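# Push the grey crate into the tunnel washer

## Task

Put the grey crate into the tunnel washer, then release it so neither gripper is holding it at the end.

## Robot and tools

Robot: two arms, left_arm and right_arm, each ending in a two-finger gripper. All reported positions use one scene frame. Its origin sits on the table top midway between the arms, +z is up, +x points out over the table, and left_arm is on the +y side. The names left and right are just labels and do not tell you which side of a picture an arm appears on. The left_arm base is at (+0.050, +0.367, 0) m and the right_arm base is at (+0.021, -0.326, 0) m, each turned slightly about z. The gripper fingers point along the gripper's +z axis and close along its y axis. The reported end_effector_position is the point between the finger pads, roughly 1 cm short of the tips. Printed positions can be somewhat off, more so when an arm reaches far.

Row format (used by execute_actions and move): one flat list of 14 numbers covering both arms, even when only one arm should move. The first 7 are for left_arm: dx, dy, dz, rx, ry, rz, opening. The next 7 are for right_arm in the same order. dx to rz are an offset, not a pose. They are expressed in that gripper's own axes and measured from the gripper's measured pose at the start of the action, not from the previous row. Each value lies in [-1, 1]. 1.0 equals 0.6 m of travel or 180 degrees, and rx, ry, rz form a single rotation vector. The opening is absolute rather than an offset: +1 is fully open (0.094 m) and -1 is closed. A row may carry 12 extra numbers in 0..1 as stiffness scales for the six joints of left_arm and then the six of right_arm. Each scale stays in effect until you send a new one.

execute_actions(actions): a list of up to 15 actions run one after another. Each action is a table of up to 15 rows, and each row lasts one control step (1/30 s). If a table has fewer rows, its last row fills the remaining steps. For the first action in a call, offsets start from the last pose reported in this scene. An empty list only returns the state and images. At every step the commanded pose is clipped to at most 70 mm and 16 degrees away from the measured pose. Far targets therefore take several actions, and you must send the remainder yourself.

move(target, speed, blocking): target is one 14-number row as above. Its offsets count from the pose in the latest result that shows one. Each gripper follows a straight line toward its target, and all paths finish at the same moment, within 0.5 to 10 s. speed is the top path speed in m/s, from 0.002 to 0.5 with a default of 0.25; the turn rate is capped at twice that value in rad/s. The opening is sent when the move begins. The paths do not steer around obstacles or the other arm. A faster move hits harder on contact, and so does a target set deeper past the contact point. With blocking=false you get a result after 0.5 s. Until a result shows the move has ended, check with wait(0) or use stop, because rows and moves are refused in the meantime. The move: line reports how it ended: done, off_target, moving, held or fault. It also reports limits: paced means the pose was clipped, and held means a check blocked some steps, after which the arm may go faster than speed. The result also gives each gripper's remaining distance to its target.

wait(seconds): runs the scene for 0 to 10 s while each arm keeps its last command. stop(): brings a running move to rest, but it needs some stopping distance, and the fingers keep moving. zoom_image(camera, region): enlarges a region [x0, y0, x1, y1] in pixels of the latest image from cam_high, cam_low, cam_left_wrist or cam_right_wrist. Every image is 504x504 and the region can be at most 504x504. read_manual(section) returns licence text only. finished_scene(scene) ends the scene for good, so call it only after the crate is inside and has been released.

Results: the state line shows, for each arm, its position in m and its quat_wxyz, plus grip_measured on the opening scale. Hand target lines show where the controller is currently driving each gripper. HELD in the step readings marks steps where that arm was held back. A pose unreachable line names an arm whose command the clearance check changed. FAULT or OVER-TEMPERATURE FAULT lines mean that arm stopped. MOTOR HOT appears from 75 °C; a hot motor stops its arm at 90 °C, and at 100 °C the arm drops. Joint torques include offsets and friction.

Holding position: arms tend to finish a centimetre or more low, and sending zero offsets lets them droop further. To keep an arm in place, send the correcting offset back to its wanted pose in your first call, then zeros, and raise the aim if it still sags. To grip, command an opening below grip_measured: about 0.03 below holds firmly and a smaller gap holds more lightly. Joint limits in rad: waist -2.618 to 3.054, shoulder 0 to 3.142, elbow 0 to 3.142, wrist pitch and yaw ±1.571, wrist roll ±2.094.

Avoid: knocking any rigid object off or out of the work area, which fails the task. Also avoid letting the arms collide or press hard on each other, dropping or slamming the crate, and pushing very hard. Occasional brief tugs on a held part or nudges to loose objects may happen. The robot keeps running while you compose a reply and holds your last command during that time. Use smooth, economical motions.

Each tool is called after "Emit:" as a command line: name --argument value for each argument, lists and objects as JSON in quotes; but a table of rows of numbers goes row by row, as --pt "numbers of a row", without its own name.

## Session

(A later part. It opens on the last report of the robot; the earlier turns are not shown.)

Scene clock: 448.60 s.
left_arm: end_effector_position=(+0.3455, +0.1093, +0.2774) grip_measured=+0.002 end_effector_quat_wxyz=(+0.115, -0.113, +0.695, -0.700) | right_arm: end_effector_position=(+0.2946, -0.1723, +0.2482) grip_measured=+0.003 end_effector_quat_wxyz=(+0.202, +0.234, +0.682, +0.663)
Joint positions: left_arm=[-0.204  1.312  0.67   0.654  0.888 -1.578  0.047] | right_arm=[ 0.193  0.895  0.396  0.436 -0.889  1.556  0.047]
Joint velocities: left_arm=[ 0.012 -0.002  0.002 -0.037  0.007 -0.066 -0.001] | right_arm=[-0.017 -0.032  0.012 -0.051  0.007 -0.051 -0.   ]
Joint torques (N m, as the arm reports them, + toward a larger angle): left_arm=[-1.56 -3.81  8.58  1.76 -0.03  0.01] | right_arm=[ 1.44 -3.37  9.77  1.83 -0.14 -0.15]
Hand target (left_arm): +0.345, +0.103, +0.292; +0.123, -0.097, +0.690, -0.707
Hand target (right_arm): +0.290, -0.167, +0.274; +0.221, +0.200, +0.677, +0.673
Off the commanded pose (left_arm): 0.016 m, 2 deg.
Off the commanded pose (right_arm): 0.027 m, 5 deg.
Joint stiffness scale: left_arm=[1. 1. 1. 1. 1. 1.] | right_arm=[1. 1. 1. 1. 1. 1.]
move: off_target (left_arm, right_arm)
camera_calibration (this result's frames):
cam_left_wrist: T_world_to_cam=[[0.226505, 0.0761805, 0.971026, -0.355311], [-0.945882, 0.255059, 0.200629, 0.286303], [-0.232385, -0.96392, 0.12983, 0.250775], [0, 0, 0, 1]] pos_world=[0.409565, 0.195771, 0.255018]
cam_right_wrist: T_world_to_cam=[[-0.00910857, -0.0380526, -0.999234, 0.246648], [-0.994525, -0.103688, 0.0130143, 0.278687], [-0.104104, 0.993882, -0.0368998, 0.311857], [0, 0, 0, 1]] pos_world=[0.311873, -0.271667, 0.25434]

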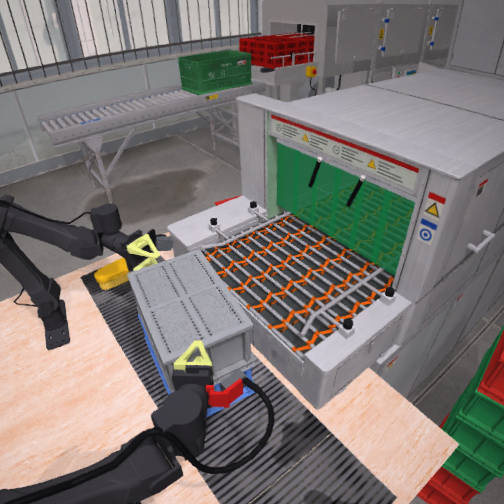

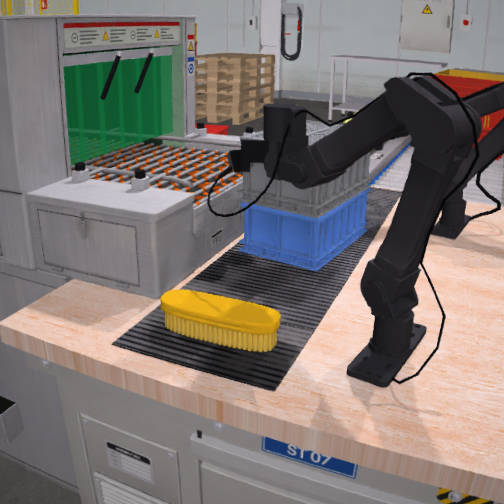

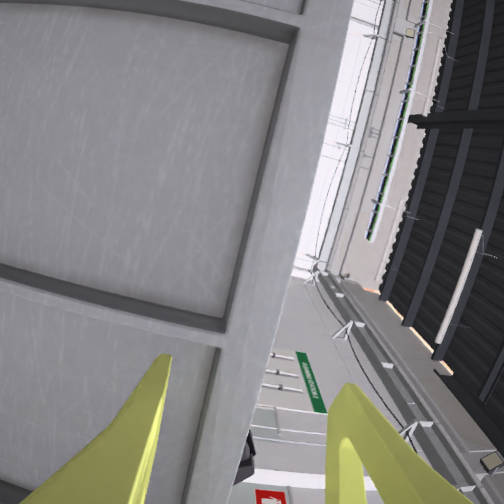

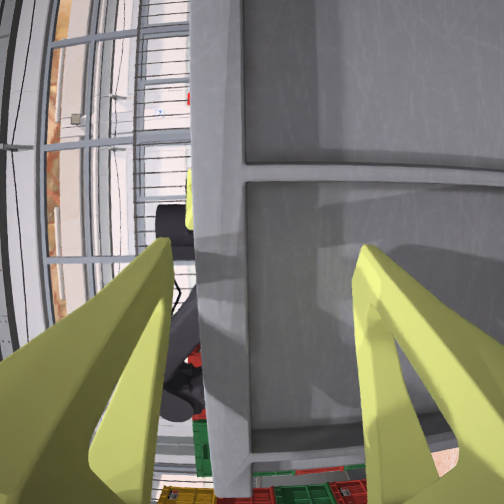

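Emit:
execute_actions --actions '[[[0.0041,-0.0177,0.0097,0.0071,0.0037,0.0098,-0.06,0.0128,0.0393,0.0011,-0.0137,0.0069,-0.0207,-0.06],[0.0041,-0.0177,0.0097,0.0071,0.0037,0.0098,-0.12,0.0128,0.0393,0.0011,-0.0137,0.0069,-0.0207,-0.12],[0.0041,-0.0177,0.0097,0.0071,0.0037,0.0098,-0.18,0.0128,0.0393,0.0011,-0.0137,0.0069,-0.0207,-0.18],[0.0041,-0.0177,0.0097,0.0071,0.0037,0.0098,-0.24,0.0128,0.0393,0.0011,-0.0137,0.0069,-0.0207,-0.24],[0.0041,-0.0177,0.0097,0.0071,0.0037,0.0098,-0.30,0.0128,0.0393,0.0011,-0.0137,0.0069,-0.0207,-0.30],[0.0041,-0.0177,0.0097,0.0071,0.0037,0.0098,-0.36,0.0128,0.0393,0.0011,-0.0137,0.0069,-0.0207,-0.36],[0.0041,-0.0177,0.0097,0.0071,0.0037,0.0098,-0.42,0.0128,0.0393,0.0011,-0.0137,0.0069,-0.0207,-0.42],[0.0041,-0.0177,0.0097,0.0071,0.0037,0.0098,-0.48,0.0128,0.0393,0.0011,-0.0137,0.0069,-0.0207,-0.48],[0.0041,-0.0177,0.0097,0.0071,0.0037,0.0098,-0.53,0.0128,0.0393,0.0011,-0.0137,0.0069,-0.0207,-0.53],[0.0041,-0.0177,0.0097,0.0071,0.0037,0.0098,-0.58,0.0128,0.0393,0.0011,-0.0137,0.0069,-0.0207,-0.58],[0.0041,-0.0177,0.0097,0.0071,0.0037,0.0098,-0.63,0.0128,0.0393,0.0011,-0.0137,0.0069,-0.0207,-0.63],[0.0041,-0.0177,0.0097,0.0071,0.0037,0.0098,-0.68,0.0128,0.0393,0.0011,-0.0137,0.0069,-0.0207,-0.68],[0.0041,-0.0177,0.0097,0.0071,0.0037,0.0098,-0.72,0.0128,0.0393,0.0011,-0.0137,0.0069,-0.0207,-0.72],[0.0041,-0.0177,0.0097,0.0071,0.0037,0.0098,-0.76,0.0128,0.0393,0.0011,-0.0137,0.0069,-0.0207,-0.76],[0.0041,-0.0177,0.0097,0.0071,0.0037,0.0098,-0.80,0.0128,0.0393,0.0011,-0.0137,0.0069,-0.0207,-0.80]]]'

Emit:
wait --seconds 0.5

Scene clock: 489.43 s.
left_arm: end_effector_position=(+0.3474, +0.1089, +0.2724) grip_measured=-0.767 end_effector_quat_wxyz=(+0.111, -0.120, +0.699, -0.697) | right_arm: end_effector_position=(+0.2954, -0.1730, +0.2578) grip_measured=-0.763 end_effector_quat_wxyz=(+0.218, +0.224, +0.677, +0.666)
Joint positions: left_arm=[-0.205  1.321  0.67   0.643  0.882 -1.577  0.011] | right_arm=[ 0.194  0.887  0.406  0.453 -0.881  1.553  0.011]
Joint velocities: left_arm=[-0.042  0.002 -0.002 -0.037  0.037  0.007 -0.022] | right_arm=[ 0.002  0.017 -0.012  0.022 -0.037 -0.022 -0.009]
Joint torques (N m, as the arm reports them, + toward a larger angle): left_arm=[-1.35 -4.18  7.55  2.13  0.07 -0.05] | right_arm=[ 1.27 -2.69  8.45  1.66 -0.14 -0.03]
Hand target (left_arm): +0.344, +0.103, +0.288; +0.123, -0.097, +0.690, -0.707
Hand target (right_arm): +0.290, -0.167, +0.272; +0.222, +0.201, +0.677, +0.673
Off the commanded pose (left_arm): 0.017 m, 3 deg.
Off the commanded pose (right_arm): 0.016 m, 3 deg.
Joint stiffness scale: left_arm=[1. 1. 1. 1. 1. 1.] | right_arm=[1. 1. 1. 1. 1. 1.]
Step readings (end_effector_position):
0: left_arm (+0.3455, +0.1093, +0.2773) | right_arm (+0.2946, -0.1722, +0.2481)
1: left_arm (+0.3456, +0.1094, +0.2773) | right_arm (+0.2947, -0.1723, +0.2481)
2: left_arm (+0.3458, +0.1095, +0.2773) | right_arm (+0.2948, -0.1724, +0.2480)
4: left_arm (+0.3460, +0.1095, +0.2774) | right_arm (+0.2950, -0.1725, +0.2480)
8: left_arm (+0.3462, +0.1096, +0.2774) | right_arm (+0.2950, -0.1727, +0.2514)
15: end_effector_position above
camera_calibration (this result's frames):
cam_left_wrist: T_world_to_cam=[[0.243097, 0.0702459, 0.967455, -0.354992], [-0.943462, 0.248835, 0.219, 0.284116], [-0.225353, -0.965995, 0.126765, 0.250065], [0, 0, 0, 1]] pos_world=[0.410703, 0.1958, 0.249518]
cam_right_wrist: T_world_to_cam=[[0.0288606, -0.0383802, -0.998846, 0.24487], [-0.995047, -0.0961951, -0.0250546, 0.290514], [-0.0951225, 0.994622, -0.0409664, 0.311567], [0, 0, 0, 1]] pos_world=[0.311645, -0.272548, 0.26463]

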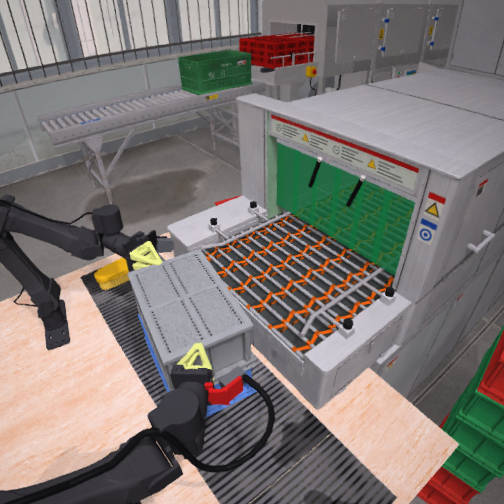

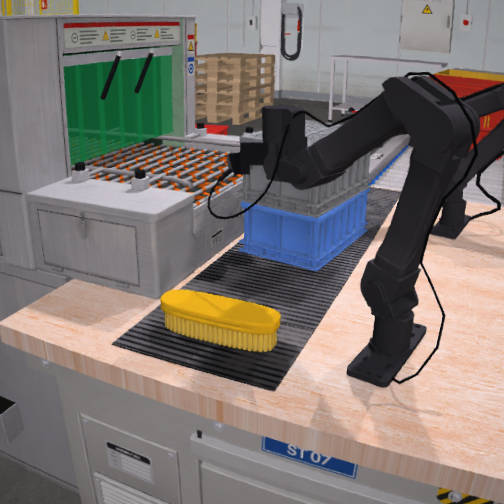

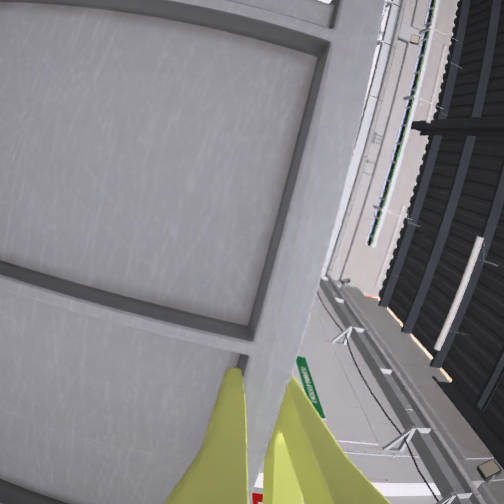

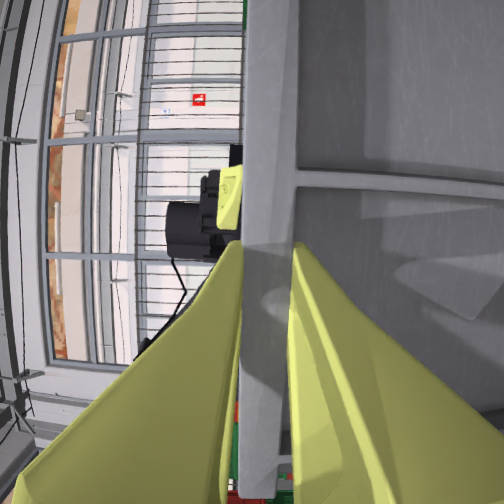

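Scene clock: 489.93 s.
left_arm: end_effector_position=(+0.3475, +0.1088, +0.2724) grip_measured=-0.769 end_effector_quat_wxyz=(+0.112, -0.120, +0.699, -0.696) | right_arm: end_effector_position=(+0.2954, -0.1730, +0.2578) grip_measured=-0.763 end_effector_quat_wxyz=(+0.218, +0.224, +0.677, +0.666)
Joint positions: left_arm=[-0.206  1.321  0.67   0.643  0.881 -1.575  0.011] | right_arm=[ 0.194  0.887  0.406  0.453 -0.881  1.551  0.011]
Joint velocities: left_arm=[ 0.017 -0.012 -0.022 -0.022 -0.066 -0.037 -0.   ] | right_arm=[ 0.007 -0.007 -0.012  0.037  0.022  0.051 -0.001]
Joint torques (N m, as the arm reports them, + toward a larger angle): left_arm=[-1.44 -4.2   7.57  2.13  0.04 -0.03] | right_arm=[ 1.23 -2.62  8.48  1.7  -0.16 -0.08]
Hand target (left_arm): +0.344, +0.104, +0.288; +0.123, -0.097, +0.690, -0.707
Hand target (right_arm): +0.290, -0.167, +0.272; +0.222, +0.201, +0.677, +0.673
Off the commanded pose (left_arm): 0.017 m, 3 deg.
Off the commanded pose (right_arm): 0.016 m, 3 deg.
Joint stiffness scale: left_arm=[1. 1. 1. 1. 1. 1.] | right_arm=[1. 1. 1. 1. 1. 1.]
wait: 0.50 s; at rest by 0.17 s
camera_calibration (this result's frames):
cam_left_wrist: T_world_to_cam=[[0.241294, 0.0698237, 0.967937, -0.354469], [-0.944043, 0.247988, 0.217449, 0.284934], [-0.224853, -0.966244, 0.125755, 0.250169], [0, 0, 0, 1]] pos_world=[0.410773, 0.195815, 0.249685]
cam_right_wrist: T_world_to_cam=[[0.0303946, -0.0395102, -0.998757, 0.244198], [-0.995004, -0.0962581, -0.0264725, 0.290856], [-0.0950925, 0.994572, -0.0422386, 0.311878], [0, 0, 0, 1]] pos_world=[0.311638, -0.272539, 0.264767]

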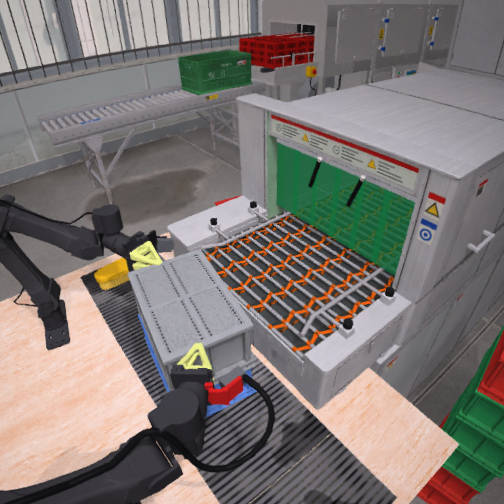

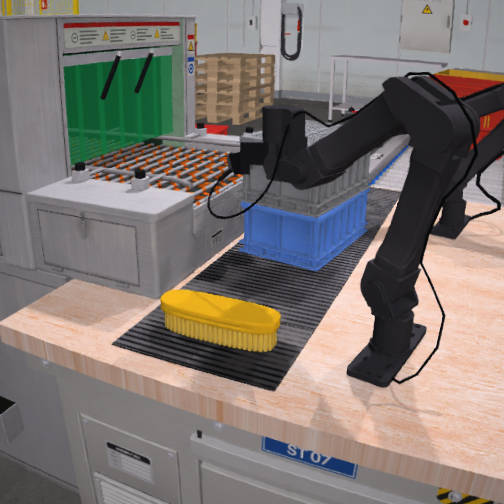

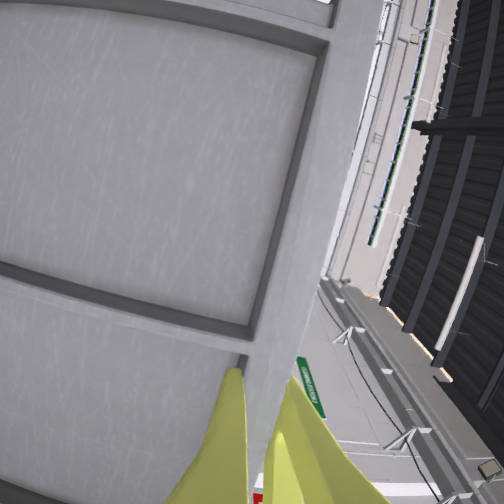

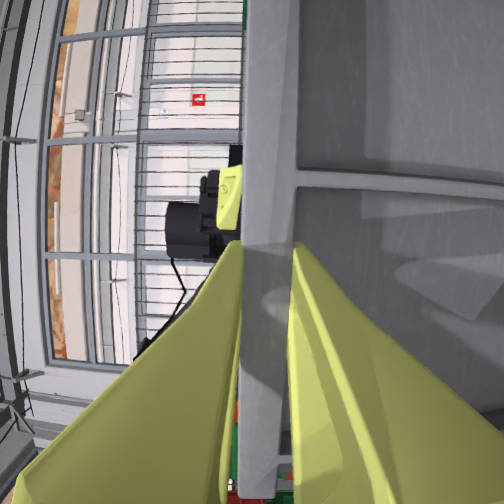

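Emit:
move --target '[0.006, -0.1667, 0.0063, 0.008, 0.0, 0.013, -0.82, 0.0042, 0.1667, 0.0048, -0.008, 0, -0.010, -0.82]' --speed 0.08

Scene clock: 504.13 s.
left_arm: end_effector_position=(+0.3544, +0.1071, +0.3353) grip_measured=-0.769 end_effector_quat_wxyz=(+0.094, -0.147, +0.709, -0.683) | right_arm: end_effector_position=(+0.3016, -0.1748, +0.3228) grip_measured=-0.763 end_effector_quat_wxyz=(+0.200, +0.257, +0.683, +0.655)
Joint positions: left_arm=[-0.208  1.264  0.941  0.248  0.865 -1.582  0.011] | right_arm=[ 0.197  0.874  0.713  0.064 -0.856  1.561  0.011]
Joint velocities: left_arm=[-0.017 -0.017 -0.002  0.007 -0.051  0.037  0.   ] | right_arm=[-0.012 -0.002 -0.037 -0.037  0.007 -0.066  0.   ]
Joint torques (N m, as the arm reports them, + toward a larger angle): left_arm=[-1.62 -6.2   9.39  2.2   0.02  0.11] | right_arm=[ 1.27 -2.58 10.33  2.31 -0.1  -0.12]
Hand target (left_arm): +0.344, +0.105, +0.372; +0.127, -0.105, +0.692, -0.703
Hand target (right_arm): +0.294, -0.170, +0.357; +0.232, +0.211, +0.672, +0.671
Off the commanded pose (left_arm): 0.038 m, 7 deg.
Off the commanded pose (right_arm): 0.036 m, 7 deg.
Joint stiffness scale: left_arm=[1. 1. 1. 1. 1. 1.] | right_arm=[1. 1. 1. 1. 1. 1.]
move: off_target (left_arm, right_arm)
camera_calibration (this result's frames):
cam_left_wrist: T_world_to_cam=[[0.306725, 0.0520788, 0.950372, -0.432338], [-0.929832, 0.229673, 0.28751, 0.251573], [-0.203302, -0.971873, 0.118871, 0.237429], [0, 0, 0, 1]] pos_world=[0.4148, 0.195487, 0.310329]
cam_right_wrist: T_world_to_cam=[[-0.0471735, -0.0386976, -0.998137, 0.332121], [-0.996017, -0.0738696, 0.0499372, 0.278167], [-0.0756644, 0.996517, -0.0350588, 0.309118], [0, 0, 0, 1]] pos_world=[0.316116, -0.274641, 0.328449]

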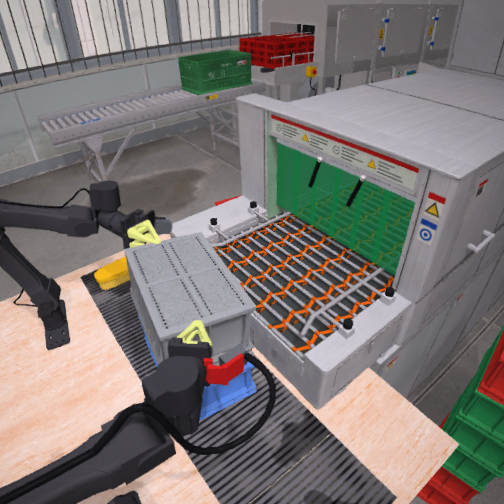

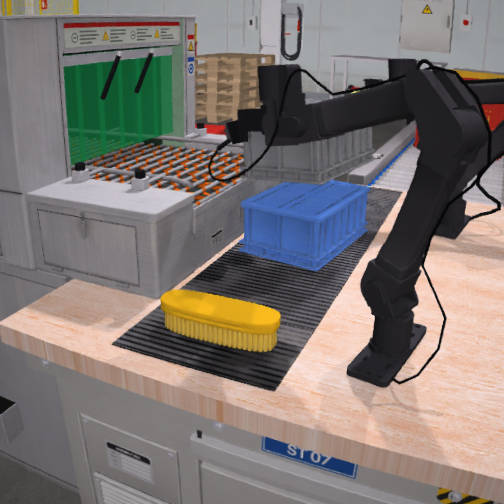

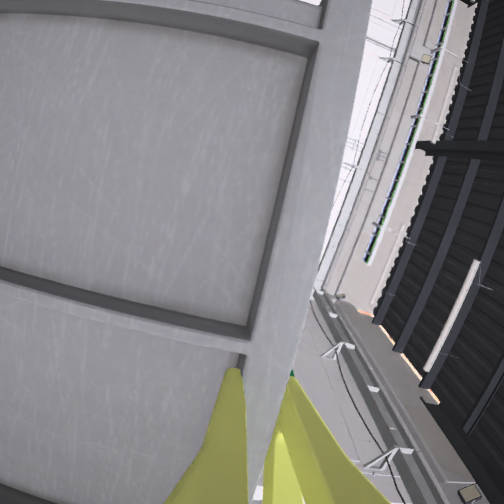

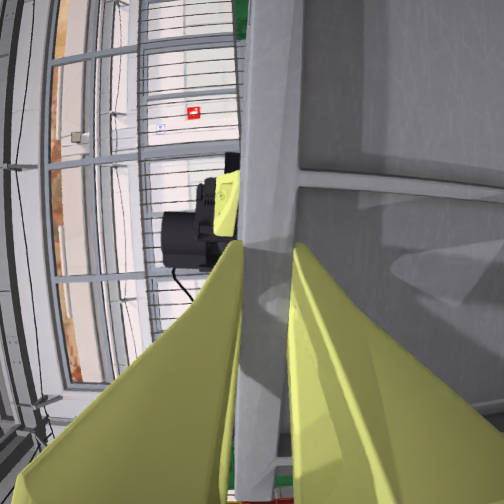

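Emit:
move --target '[0.0201, -0.1321, -0.0052, 0.032, 0.0, 0.045, -0.82, 0.0214, 0.1323, -0.0082, -0.043, 0, -0.042, -0.82]' --speed 0.1

Scene clock: 548.50 s.
left_arm: end_effector_position=(+0.3552, +0.1067, +0.3785) grip_measured=-0.769 end_effector_quat_wxyz=(+0.110, -0.132, +0.701, -0.693) | right_arm: end_effector_position=(+0.3007, -0.1753, +0.3630) grip_measured=-0.763 end_effector_quat_wxyz=(+0.220, +0.247, +0.670, +0.665)
Joint positions: left_arm=[-0.209  1.264  1.076  0.163  0.865 -1.58   0.011] | right_arm=[ 0.203  0.874  0.822  0.025 -0.835  1.584  0.011]
Joint velocities: left_arm=[ 0.017 -0.012  0.012  0.007  0.037 -0.037 -0.   ] | right_arm=[-0.017  0.002 -0.007  0.066 -0.007  0.007  0.   ]
Joint torques (N m, as the arm reports them, + toward a larger angle): left_arm=[-1.6  -5.71  9.66  2.24 -0.11  0.14] | right_arm=[ 1.13 -1.89 10.3   2.55  0.04 -0.04]
Hand target (left_arm): +0.346, +0.105, +0.415; +0.148, -0.093, +0.681, -0.711
Hand target (right_arm): +0.293, -0.172, +0.401; +0.260, +0.198, +0.652, +0.684
Off the commanded pose (left_arm): 0.038 m, 7 deg.
Off the commanded pose (right_arm): 0.041 m, 8 deg.
Joint stiffness scale: left_arm=[1. 1. 1. 1. 1. 1.] | right_arm=[1. 1. 1. 1. 1. 1.]
move: off_target (left_arm, right_arm)
camera_calibration (this result's frames):
cam_left_wrist: T_world_to_cam=[[0.261015, 0.0683103, 0.962915, -0.463822], [-0.942313, 0.234575, 0.238789, 0.26242], [-0.209564, -0.969695, 0.125597, 0.231456], [0, 0, 0, 1]] pos_world=[0.416851, 0.194568, 0.354887]
cam_right_wrist: T_world_to_cam=[[0.0037863, -0.0211859, -0.999768, 0.360542], [-0.998238, -0.0592802, -0.00252432, 0.297469], [-0.059213, 0.998017, -0.021373, 0.30136], [0, 0, 0, 1]] pos_world=[0.313424, -0.27549, 0.36765]

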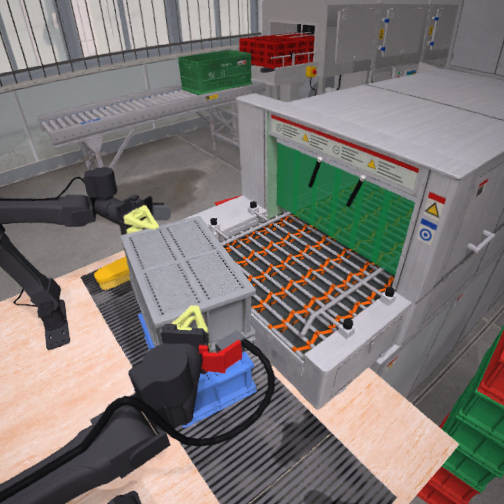

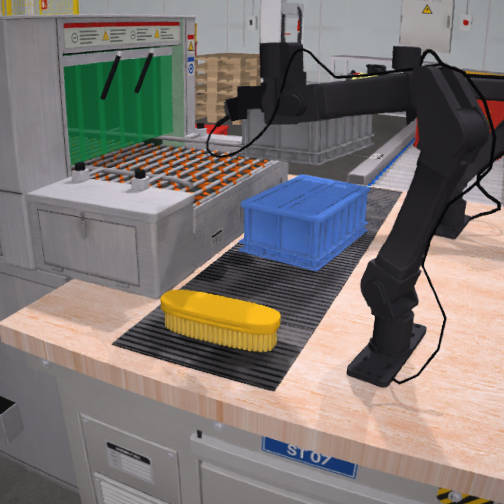

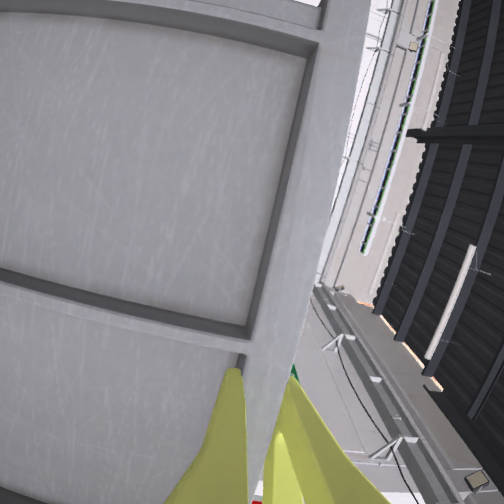

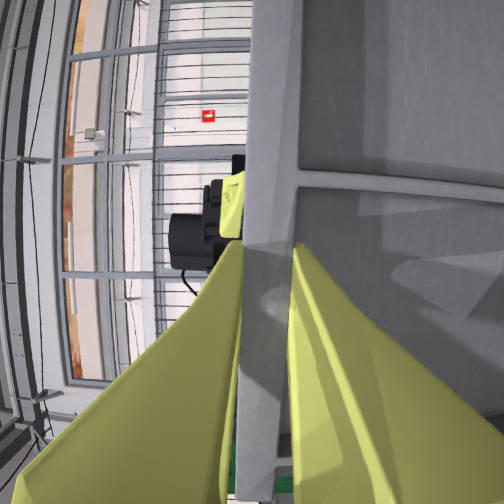

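Emit:
move --target '[-0.3987, -0.0333, 0.1117, 0.030, -0.053, 0.039, -0.82, -0.3635, 0.0387, 0.3352, -0.024, 0.053, -0.045, -0.82]' --speed 0.12

Scene clock: 573.77 s.
left_arm: end_effector_position=(+0.6079, +0.1241, +0.3484) grip_measured=-0.769 end_effector_quat_wxyz=(+0.180, -0.178, +0.679, -0.689) | right_arm: end_effector_position=(+0.6021, -0.1580, +0.3366) grip_measured=-0.763 end_effector_quat_wxyz=(+0.181, +0.180, +0.685, +0.683)
Joint positions: left_arm=[-0.031  2.114  1.873  0.262  0.872 -1.587  0.011] | right_arm=[ 0.165  2.177  1.945  0.226 -1.031  1.563  0.011]
Joint velocities: left_arm=[-0.027 -0.002  0.032 -0.007  0.037  0.022  0.   ] | right_arm=[-0.012 -0.027  0.027 -0.037  0.007  0.007 -0.   ]
Joint torques (N m, as the arm reports them, + toward a larger angle): left_arm=[ -0.57 -11.93   9.72   2.24   0.     0.02] | right_arm=[  0.52 -13.72  10.55   2.09   0.02  -0.1 ]
Hand target (left_arm): +0.600, +0.122, +0.389; +0.216, -0.139, +0.662, -0.704
Hand target (right_arm): +0.594, -0.155, +0.377; +0.220, +0.135, +0.674, +0.692
Off the commanded pose (left_arm): 0.042 m, 6 deg.
Off the commanded pose (right_arm): 0.039 m, 7 deg.
Joint stiffness scale: left_arm=[1. 1. 1. 1. 1. 1.] | right_arm=[1. 1. 1. 1. 1. 1.]
move: off_target (left_arm, right_arm)
camera_calibration (this result's frames):
cam_left_wrist: T_world_to_cam=[[0.207274, 0.123261, 0.970486, -0.478739], [-0.977127, 0.0742891, 0.199257, 0.558487], [-0.0475359, -0.98959, 0.13584, 0.205504], [0, 0, 0, 1]] pos_world=[0.654712, 0.220885, 0.325412]
cam_right_wrist: T_world_to_cam=[[0.0459973, -0.0248348, -0.998633, 0.307016], [-0.97579, -0.215094, -0.039596, 0.573634], [-0.213817, 0.976277, -0.0341273, 0.39528], [0, 0, 0, 1]] pos_world=[0.630143, -0.254893, 0.3428]

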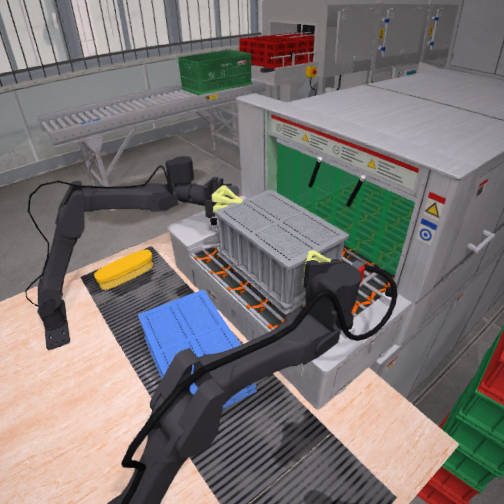

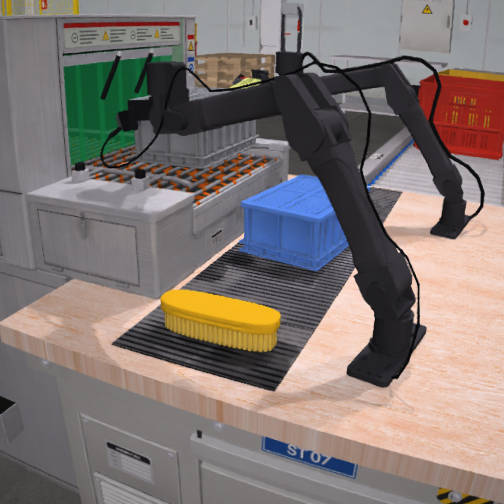

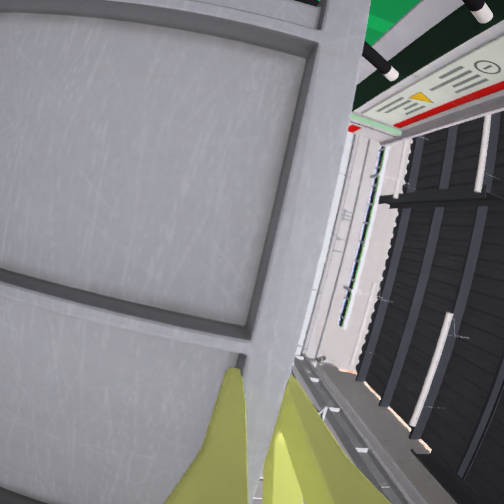

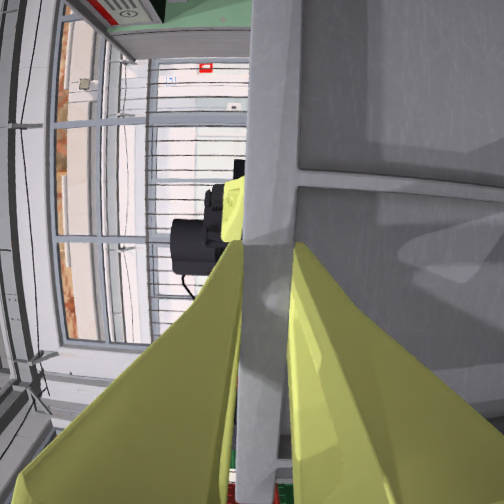

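Emit:
zoom_image --camera "cam_high" --region '[160, 150, 420, 380]'

Emit:
zoom_image --camera "cam_low" --region '[50, 50, 310, 250]'

Region (160, 150, 420, 380) of cam_high's 504x504 image, scaled by 1.938, with more detail than that image has; it fills the top 446 rows of this view, and the rest is white.

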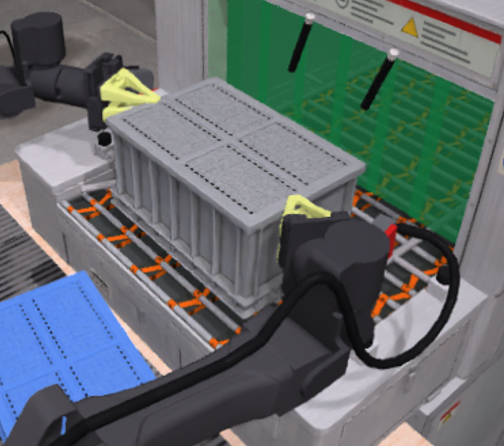

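Region (50, 50, 310, 250) of cam_low's 504x504 image, scaled by 1.938, with more detail than that image has; it fills the top 388 rows of this view, and the rest is white.

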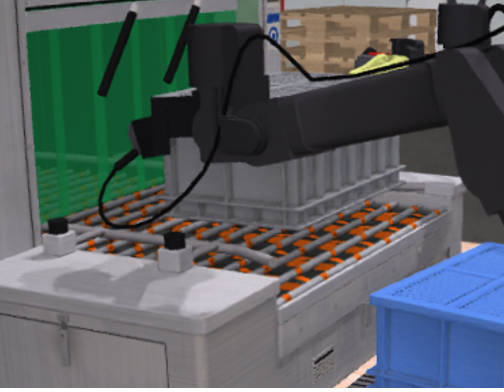

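Emit:
execute_actions --actions '[[[0.0133,-0.064,-0.0027,0.0225,0.0013,0.029,-0.82,0.0142,0.064,-0.0023,-0.0184,0.0023,-0.0343,-0.82],[0.0133,-0.0605,-0.0027,0.0225,0.0013,0.029,-0.82,0.0142,0.0605,-0.0023,-0.0184,0.0023,-0.0343,-0.82],[0.0133,-0.057,-0.0027,0.0225,0.0013,0.029,-0.82,0.0142,0.057,-0.0023,-0.0184,0.0023,-0.0343,-0.82],[0.0133,-0.0535,-0.0027,0.0225,0.0013,0.029,-0.82,0.0142,0.0535,-0.0023,-0.0184,0.0023,-0.0343,-0.82],[0.0133,-0.05,-0.0027,0.0225,0.0013,0.029,-0.82,0.0142,0.05,-0.0023,-0.0184,0.0023,-0.0343,-0.82],[0.0133,-0.0465,-0.0027,0.0225,0.0013,0.029,-0.82,0.0142,0.0465,-0.0023,-0.0184,0.0023,-0.0343,-0.82],[0.0133,-0.043,-0.0027,0.0225,0.0013,0.029,-0.82,0.0142,0.043,-0.0023,-0.0184,0.0023,-0.0343,-0.82],[0.0133,-0.0395,-0.0027,0.0225,0.0013,0.029,-0.82,0.0142,0.0395,-0.0023,-0.0184,0.0023,-0.0343,-0.82],[0.0133,-0.036,-0.0027,0.0225,0.0013,0.029,-0.82,0.0142,0.036,-0.0023,-0.0184,0.0023,-0.0343,-0.82],[0.0133,-0.0325,-0.0027,0.0225,0.0013,0.029,-0.82,0.0142,0.0325,-0.0023,-0.0184,0.0023,-0.0343,-0.82],[0.0133,-0.029,-0.0027,0.0225,0.0013,0.029,-0.82,0.0142,0.029,-0.0023,-0.0184,0.0023,-0.0343,-0.82],[0.0133,-0.0255,-0.0027,0.0225,0.0013,0.029,-0.82,0.0142,0.0255,-0.0023,-0.0184,0.0023,-0.0343,-0.82],[0.0133,-0.022,-0.0027,0.0225,0.0013,0.029,-0.82,0.0142,0.022,-0.0023,-0.0184,0.0023,-0.0343,-0.82],[0.0133,-0.0185,-0.0027,0.0225,0.0013,0.029,-0.82,0.0142,0.0185,-0.0023,-0.0184,0.0023,-0.0343,-0.82],[0.0133,-0.015,-0.0027,0.0225,0.0013,0.029,-0.82,0.0142,0.015,-0.0023,-0.0184,0.0023,-0.0343,-0.82]]]'

Emit:
wait --seconds 0.5

Scene clock: 609.23 s.
left_arm: end_effector_position=(+0.6072, +0.1242, +0.3259) grip_measured=-0.769 end_effector_quat_wxyz=(+0.175, -0.184, +0.682, -0.686) | right_arm: end_effector_position=(+0.6012, -0.1580, +0.3159) grip_measured=-0.763 end_effector_quat_wxyz=(+0.174, +0.184, +0.689, +0.679)
Joint positions: left_arm=[-0.031  2.114  1.797  0.32   0.872 -1.587  0.011] | right_arm=[ 0.165  2.177  1.883  0.258 -1.034  1.55   0.011]
Joint velocities: left_arm=[-0.007 -0.002 -0.261  0.081  0.022 -0.007  0.001] | right_arm=[-0.017 -0.022 -0.261  0.212  0.007 -0.095 -0.001]
Joint torques (N m, as the arm reports them, + toward a larger angle): left_arm=[ -0.58 -12.4    7.3    2.57   0.01   0.09] | right_arm=[  0.35 -14.48   6.97   2.55  -0.02  -0.13]
Hand target (left_arm): +0.599, +0.122, +0.357; +0.214, -0.140, +0.665, -0.702
Hand target (right_arm): +0.593, -0.155, +0.345; +0.218, +0.135, +0.678, +0.689
Off the commanded pose (left_arm): 0.032 m, 8 deg.
Off the commanded pose (right_arm): 0.031 m, 8 deg.
Joint stiffness scale: left_arm=[1. 1. 1. 1. 1. 1.] | right_arm=[1. 1. 1. 1. 1. 1.]
Step readings (end_effector_position):
0: left_arm (+0.6079, +0.1241, +0.3489) | right_arm (+0.6020, -0.1581, +0.3372)
1: left_arm (+0.6079, +0.1241, +0.3489) | right_arm (+0.6020, -0.1581, +0.3372)
2: left_arm (+0.6079, +0.1241, +0.3489) | right_arm (+0.6020, -0.1581, +0.3372)
4: left_arm (+0.6079, +0.1241, +0.3490) | right_arm (+0.6020, -0.1581, +0.3372)
8: left_arm (+0.6079, +0.1241, +0.3448) | right_arm (+0.6019, -0.1580, +0.3355)
15: end_effector_position above
camera_calibration (this result's frames):
cam_left_wrist: T_world_to_cam=[[0.224667, 0.120235, 0.966989, -0.465875], [-0.97339, 0.073642, 0.216998, 0.554306], [-0.0451202, -0.99001, 0.133581, 0.20797], [0, 0, 0, 1]] pos_world=[0.653607, 0.221087, 0.302432]
cam_right_wrist: T_world_to_cam=[[0.0268838, -0.03179, -0.999133, 0.296937], [-0.975748, -0.218045, -0.0193169, 0.56506], [-0.217242, 0.975421, -0.0368809, 0.397145], [0, 0, 0, 1]] pos_world=[0.62965, -0.254736, 0.322241]

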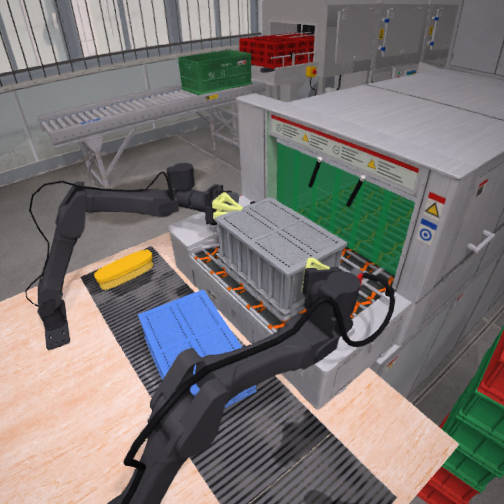

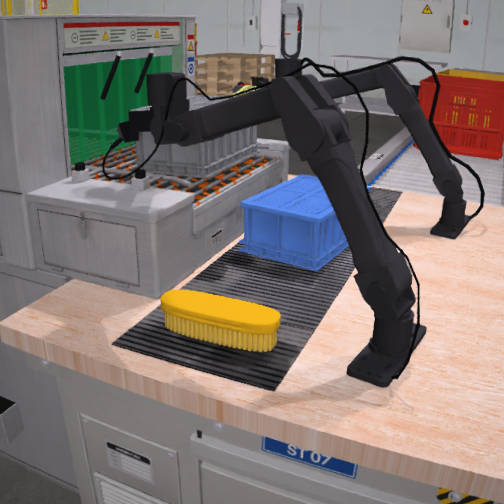

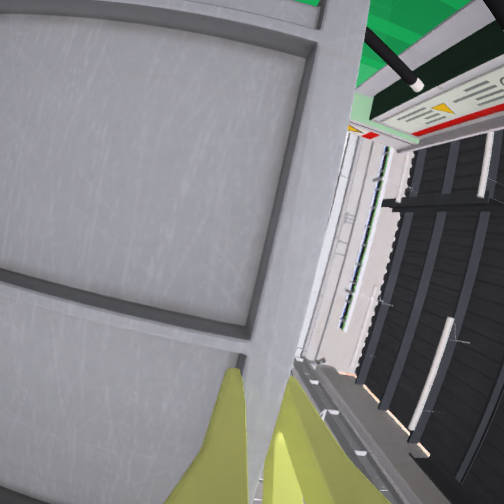

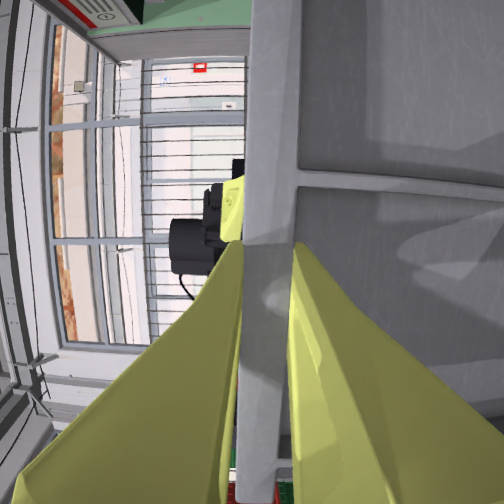

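Scene clock: 609.73 s.
left_arm: end_effector_position=(+0.6068, +0.1243, +0.3225) grip_measured=-0.769 end_effector_quat_wxyz=(+0.177, -0.182, +0.681, -0.687) | right_arm: end_effector_position=(+0.6009, -0.1579, +0.3122) grip_measured=-0.763 end_effector_quat_wxyz=(+0.176, +0.182, +0.689, +0.679)
Joint positions: left_arm=[-0.031  2.114  1.779  0.345  0.872 -1.587  0.011] | right_arm=[ 0.165  2.177  1.864  0.282 -1.035  1.548  0.011]
Joint velocities: left_arm=[-0.017  0.012  0.002 -0.037 -0.022 -0.051  0.   ] | right_arm=[ 0.007  0.012 -0.012  0.037  0.037 -0.007 -0.   ]
Joint torques (N m, as the arm reports them, + toward a larger angle): left_arm=[ -0.58 -12.36   7.5    2.58   0.03   0.09] | right_arm=[  0.41 -14.49   7.11   2.51  -0.02  -0.15]
Hand target (left_arm): +0.599, +0.122, +0.357; +0.215, -0.140, +0.665, -0.702
Hand target (right_arm): +0.593, -0.155, +0.345; +0.218, +0.135, +0.678, +0.689
Off the commanded pose (left_arm): 0.036 m, 7 deg.
Off the commanded pose (right_arm): 0.034 m, 8 deg.
Joint stiffness scale: left_arm=[1. 1. 1. 1. 1. 1.] | right_arm=[1. 1. 1. 1. 1. 1.]
wait: 0.50 s; at rest by 0.43 s
camera_calibration (this result's frames):
cam_left_wrist: T_world_to_cam=[[0.218137, 0.121462, 0.96833, -0.459101], [-0.974832, 0.0739128, 0.210331, 0.557643], [-0.0460248, -0.98984, 0.134528, 0.208707], [0, 0, 0, 1]] pos_world=[0.653361, 0.221133, 0.299195]
cam_right_wrist: T_world_to_cam=[[0.0346171, -0.0327183, -0.998865, 0.288393], [-0.975395, -0.218849, -0.0266352, 0.566578], [-0.217729, 0.97521, -0.0394892, 0.397942], [0, 0, 0, 1]] pos_world=[0.629298, -0.254646, 0.318871]

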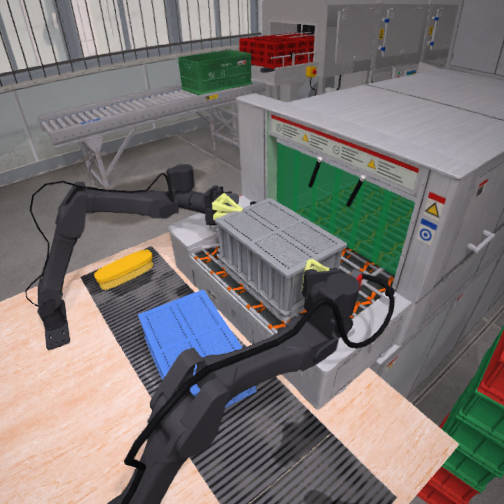

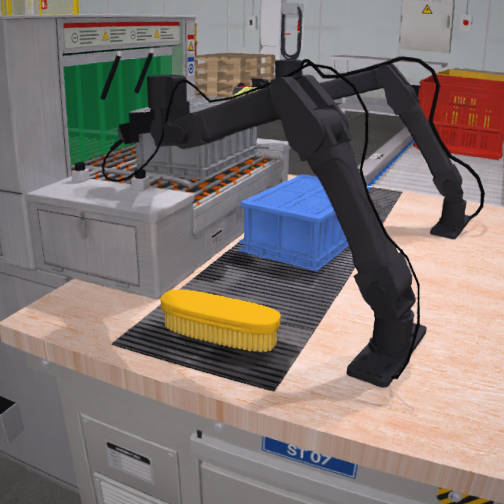

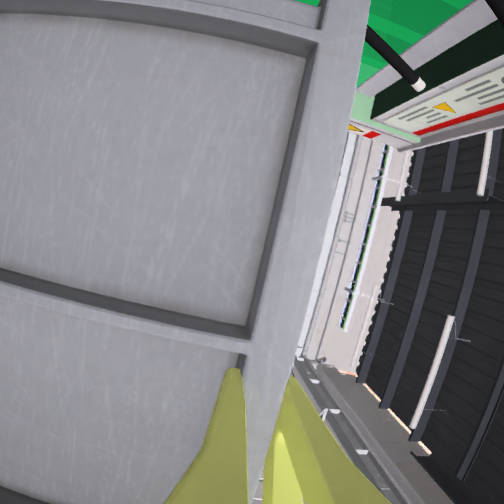

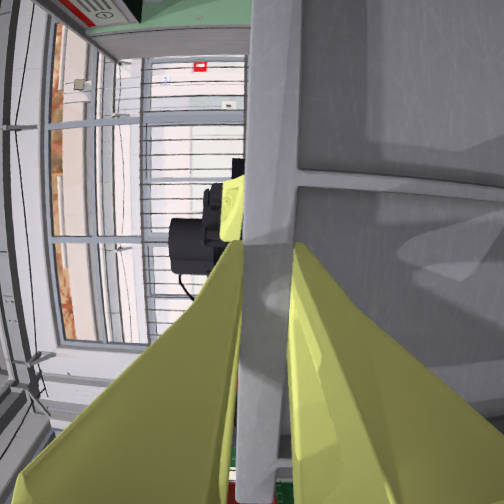

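Emit:
execute_actions --actions '[[[0.0133,-0.055,-0.0027,0.0235,0.0013,0.031,-0.82,0.0142,0.053,-0.0023,-0.02,0.0023,-0.036,-0.82],[0.0133,-0.053,-0.0027,0.0235,0.0013,0.031,-0.82,0.0142,0.051,-0.0023,-0.02,0.0023,-0.036,-0.82],[0.0133,-0.051,-0.0027,0.0235,0.0013,0.031,-0.82,0.0142,0.049,-0.0023,-0.02,0.0023,-0.036,-0.82],[0.0133,-0.049,-0.0027,0.0235,0.0013,0.031,-0.82,0.0142,0.047,-0.0023,-0.02,0.0023,-0.036,-0.82],[0.0133,-0.047,-0.0027,0.0235,0.0013,0.031,-0.82,0.0142,0.045,-0.0023,-0.02,0.0023,-0.036,-0.82],[0.0133,-0.045,-0.0027,0.0235,0.0013,0.031,-0.82,0.0142,0.043,-0.0023,-0.02,0.0023,-0.036,-0.82],[0.0133,-0.043,-0.0027,0.0235,0.0013,0.031,-0.82,0.0142,0.041,-0.0023,-0.02,0.0023,-0.036,-0.82],[0.0133,-0.041,-0.0027,0.0235,0.0013,0.031,-0.82,0.0142,0.039,-0.0023,-0.02,0.0023,-0.036,-0.82],[0.0133,-0.039,-0.0027,0.0235,0.0013,0.031,-0.82,0.0142,0.037,-0.0023,-0.02,0.0023,-0.036,-0.82],[0.0133,-0.037,-0.0027,0.0235,0.0013,0.031,-0.82,0.0142,0.035,-0.0023,-0.02,0.0023,-0.036,-0.82],[0.0133,-0.035,-0.0027,0.0235,0.0013,0.031,-0.82,0.0142,0.033,-0.0023,-0.02,0.0023,-0.036,-0.82],[0.0133,-0.033,-0.0027,0.0235,0.0013,0.031,-0.82,0.0142,0.031,-0.0023,-0.02,0.0023,-0.036,-0.82],[0.0133,-0.031,-0.0027,0.0235,0.0013,0.031,-0.82,0.0142,0.029,-0.0023,-0.02,0.0023,-0.036,-0.82],[0.0133,-0.029,-0.0027,0.0235,0.0013,0.031,-0.82,0.0142,0.027,-0.0023,-0.02,0.0023,-0.036,-0.82],[0.0133,-0.027,-0.0027,0.0235,0.0013,0.031,-0.82,0.0142,0.025,-0.0023,-0.02,0.0023,-0.036,-0.82]],[[0.0133,-0.048,-0.0027,0.0235,0.0013,0.031,-0.82,0.0142,0.046,-0.0023,-0.02,0.0023,-0.036,-0.82],[0.0133,-0.046,-0.0027,0.0235,0.0013,0.031,-0.82,0.0142,0.044,-0.0023,-0.02,0.0023,-0.036,-0.82],[0.0133,-0.044,-0.0027,0.0235,0.0013,0.031,-0.82,0.0142,0.042,-0.0023,-0.02,0.0023,-0.036,-0.82],[0.0133,-0.042,-0.0027,0.0235,0.0013,0.031,-0.82,0.0142,0.04,-0.0023,-0.02,0.0023,-0.036,-0.82],[0.0133,-0.04,-0.0027,0.0235,0.0013,0.031,-0.82,0.0142,0.038,-0.0023,-0.02,0.0023,-0.036,-0.82],[0.0133,-0.038,-0.0027,0.0235,0.0013,0.031,-0.82,0.0142,0.036,-0.0023,-0.02,0.0023,-0.036,-0.82],[0.0133,-0.036,-0.0027,0.0235,0.0013,0.031,-0.82,0.0142,0.034,-0.0023,-0.02,0.0023,-0.036,-0.82],[0.0133,-0.034,-0.0027,0.0235,0.0013,0.031,-0.82,0.0142,0.032,-0.0023,-0.02,0.0023,-0.036,-0.82],[0.0133,-0.032,-0.0027,0.0235,0.0013,0.031,-0.82,0.0142,0.03,-0.0023,-0.02,0.0023,-0.036,-0.82],[0.0133,-0.03,-0.0027,0.0235,0.0013,0.031,-0.82,0.0142,0.028,-0.0023,-0.02,0.0023,-0.036,-0.82],[0.0133,-0.028,-0.0027,0.0235,0.0013,0.031,-0.82,0.0142,0.026,-0.0023,-0.02,0.0023,-0.036,-0.82],[0.0133,-0.026,-0.0027,0.0235,0.0013,0.031,-0.82,0.0142,0.024,-0.0023,-0.02,0.0023,-0.036,-0.82],[0.0133,-0.024,-0.0027,0.0235,0.0013,0.031,-0.82,0.0142,0.022,-0.0023,-0.02,0.0023,-0.036,-0.82],[0.0133,-0.022,-0.0027,0.0235,0.0013,0.031,-0.82,0.0142,0.02,-0.0023,-0.02,0.0023,-0.036,-0.82],[0.0133,-0.02,-0.0027,0.0235,0.0013,0.031,-0.82,0.0142,0.018,-0.0023,-0.02,0.0023,-0.036,-0.82]]]'

Scene clock: 634.57 s.
left_arm: end_effector_position=(+0.6025, +0.1251, +0.3000) grip_measured=-0.769 end_effector_quat_wxyz=(+0.186, -0.172, +0.676, -0.691) | right_arm: end_effector_position=(+0.5966, -0.1574, +0.2882) grip_measured=-0.763 end_effector_quat_wxyz=(+0.184, +0.169, +0.690, +0.680)
Joint positions: left_arm=[-0.031  2.114  1.666  0.487  0.872 -1.587  0.011] | right_arm=[ 0.165  2.177  1.759  0.402 -1.041  1.532  0.011]
Joint velocities: left_arm=[-0.007 -0.002 -0.051  0.198 -0.051  0.037  0.001] | right_arm=[ 0.012 -0.012 -0.051  0.183 -0.081  0.007  0.   ]
Joint torques (N m, as the arm reports them, + toward a larger angle): left_arm=[ -0.6  -11.58   6.26   2.21   0.     0.07] | right_arm=[  0.38 -13.66   5.92   2.18  -0.02  -0.08]
Hand target (left_arm): +0.597, +0.122, +0.319; +0.212, -0.143, +0.666, -0.701
Hand target (right_arm): +0.591, -0.155, +0.308; +0.213, +0.136, +0.681, +0.687
Off the commanded pose (left_arm): 0.020 m, 5 deg.
Off the commanded pose (right_arm): 0.021 m, 5 deg.
Joint stiffness scale: left_arm=[1. 1. 1. 1. 1. 1.] | right_arm=[1. 1. 1. 1. 1. 1.]
Step readings (end_effector_position; steps 1 to 15: 1st action; 16 to 30: 2nd action):
0: left_arm (+0.6068, +0.1243, +0.3227) | right_arm (+0.6009, -0.1579, +0.3124)
1: left_arm (+0.6068, +0.1243, +0.3226) | right_arm (+0.6008, -0.1579, +0.3124)
2: left_arm (+0.6068, +0.1243, +0.3220) | right_arm (+0.6007, -0.1578, +0.3125)
4: left_arm (+0.6066, +0.1244, +0.3208) | right_arm (+0.6007, -0.1578, +0.3124)
8: left_arm (+0.6061, +0.1244, +0.3162) | right_arm (+0.6002, -0.1577, +0.3070)
15: left_arm (+0.6050, +0.1246, +0.3066) | right_arm (+0.5990, -0.1577, +0.2971)
16: left_arm (+0.6048, +0.1247, +0.3051) | right_arm (+0.5988, -0.1576, +0.2957)
17: left_arm (+0.6046, +0.1247, +0.3037) | right_arm (+0.5985, -0.1576, +0.2945)
19: left_arm (+0.6042, +0.1248, +0.3019) | right_arm (+0.5981, -0.1576, +0.2921)
23: left_arm (+0.6036, +0.1249, +0.3010) | right_arm (+0.5975, -0.1575, +0.2899)
30: end_effector_position above
camera_calibration (this result's frames):
cam_left_wrist: T_world_to_cam=[[0.189416, 0.126616, 0.973699, -0.421471], [-0.98062, 0.0749452, 0.181016, 0.570252], [-0.0500546, -0.989117, 0.138358, 0.213519], [0, 0, 0, 1]] pos_world=[0.649722, 0.221822, 0.277619]
cam_right_wrist: T_world_to_cam=[[0.0636218, -0.0398482, -0.997178, 0.245691], [-0.972762, -0.225654, -0.0530467, 0.56685], [-0.222903, 0.973392, -0.0531193, 0.402324], [0, 0, 0, 1]] pos_world=[0.625459, -0.253917, 0.296438]

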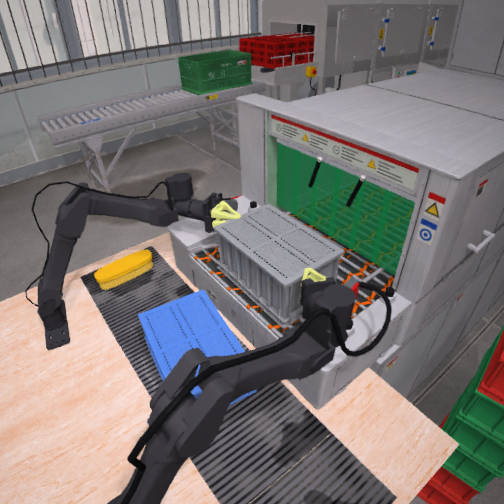

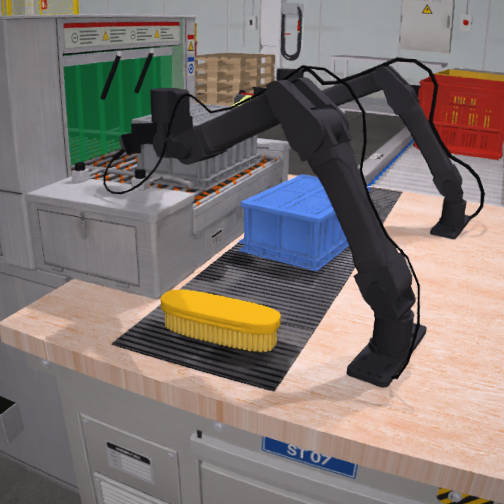

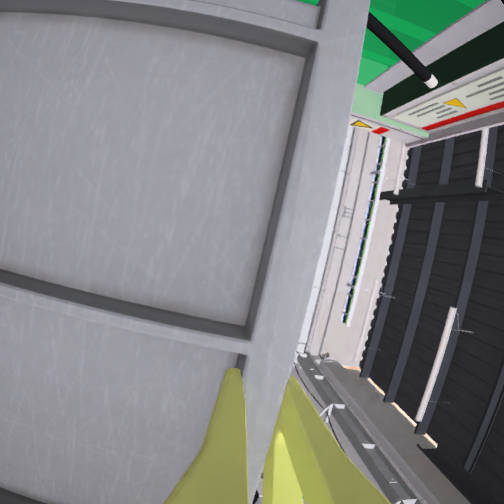

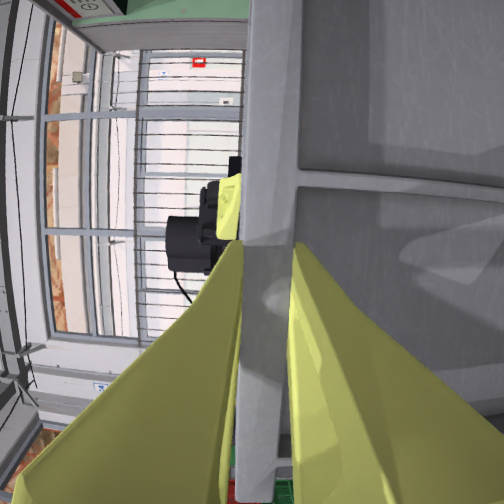

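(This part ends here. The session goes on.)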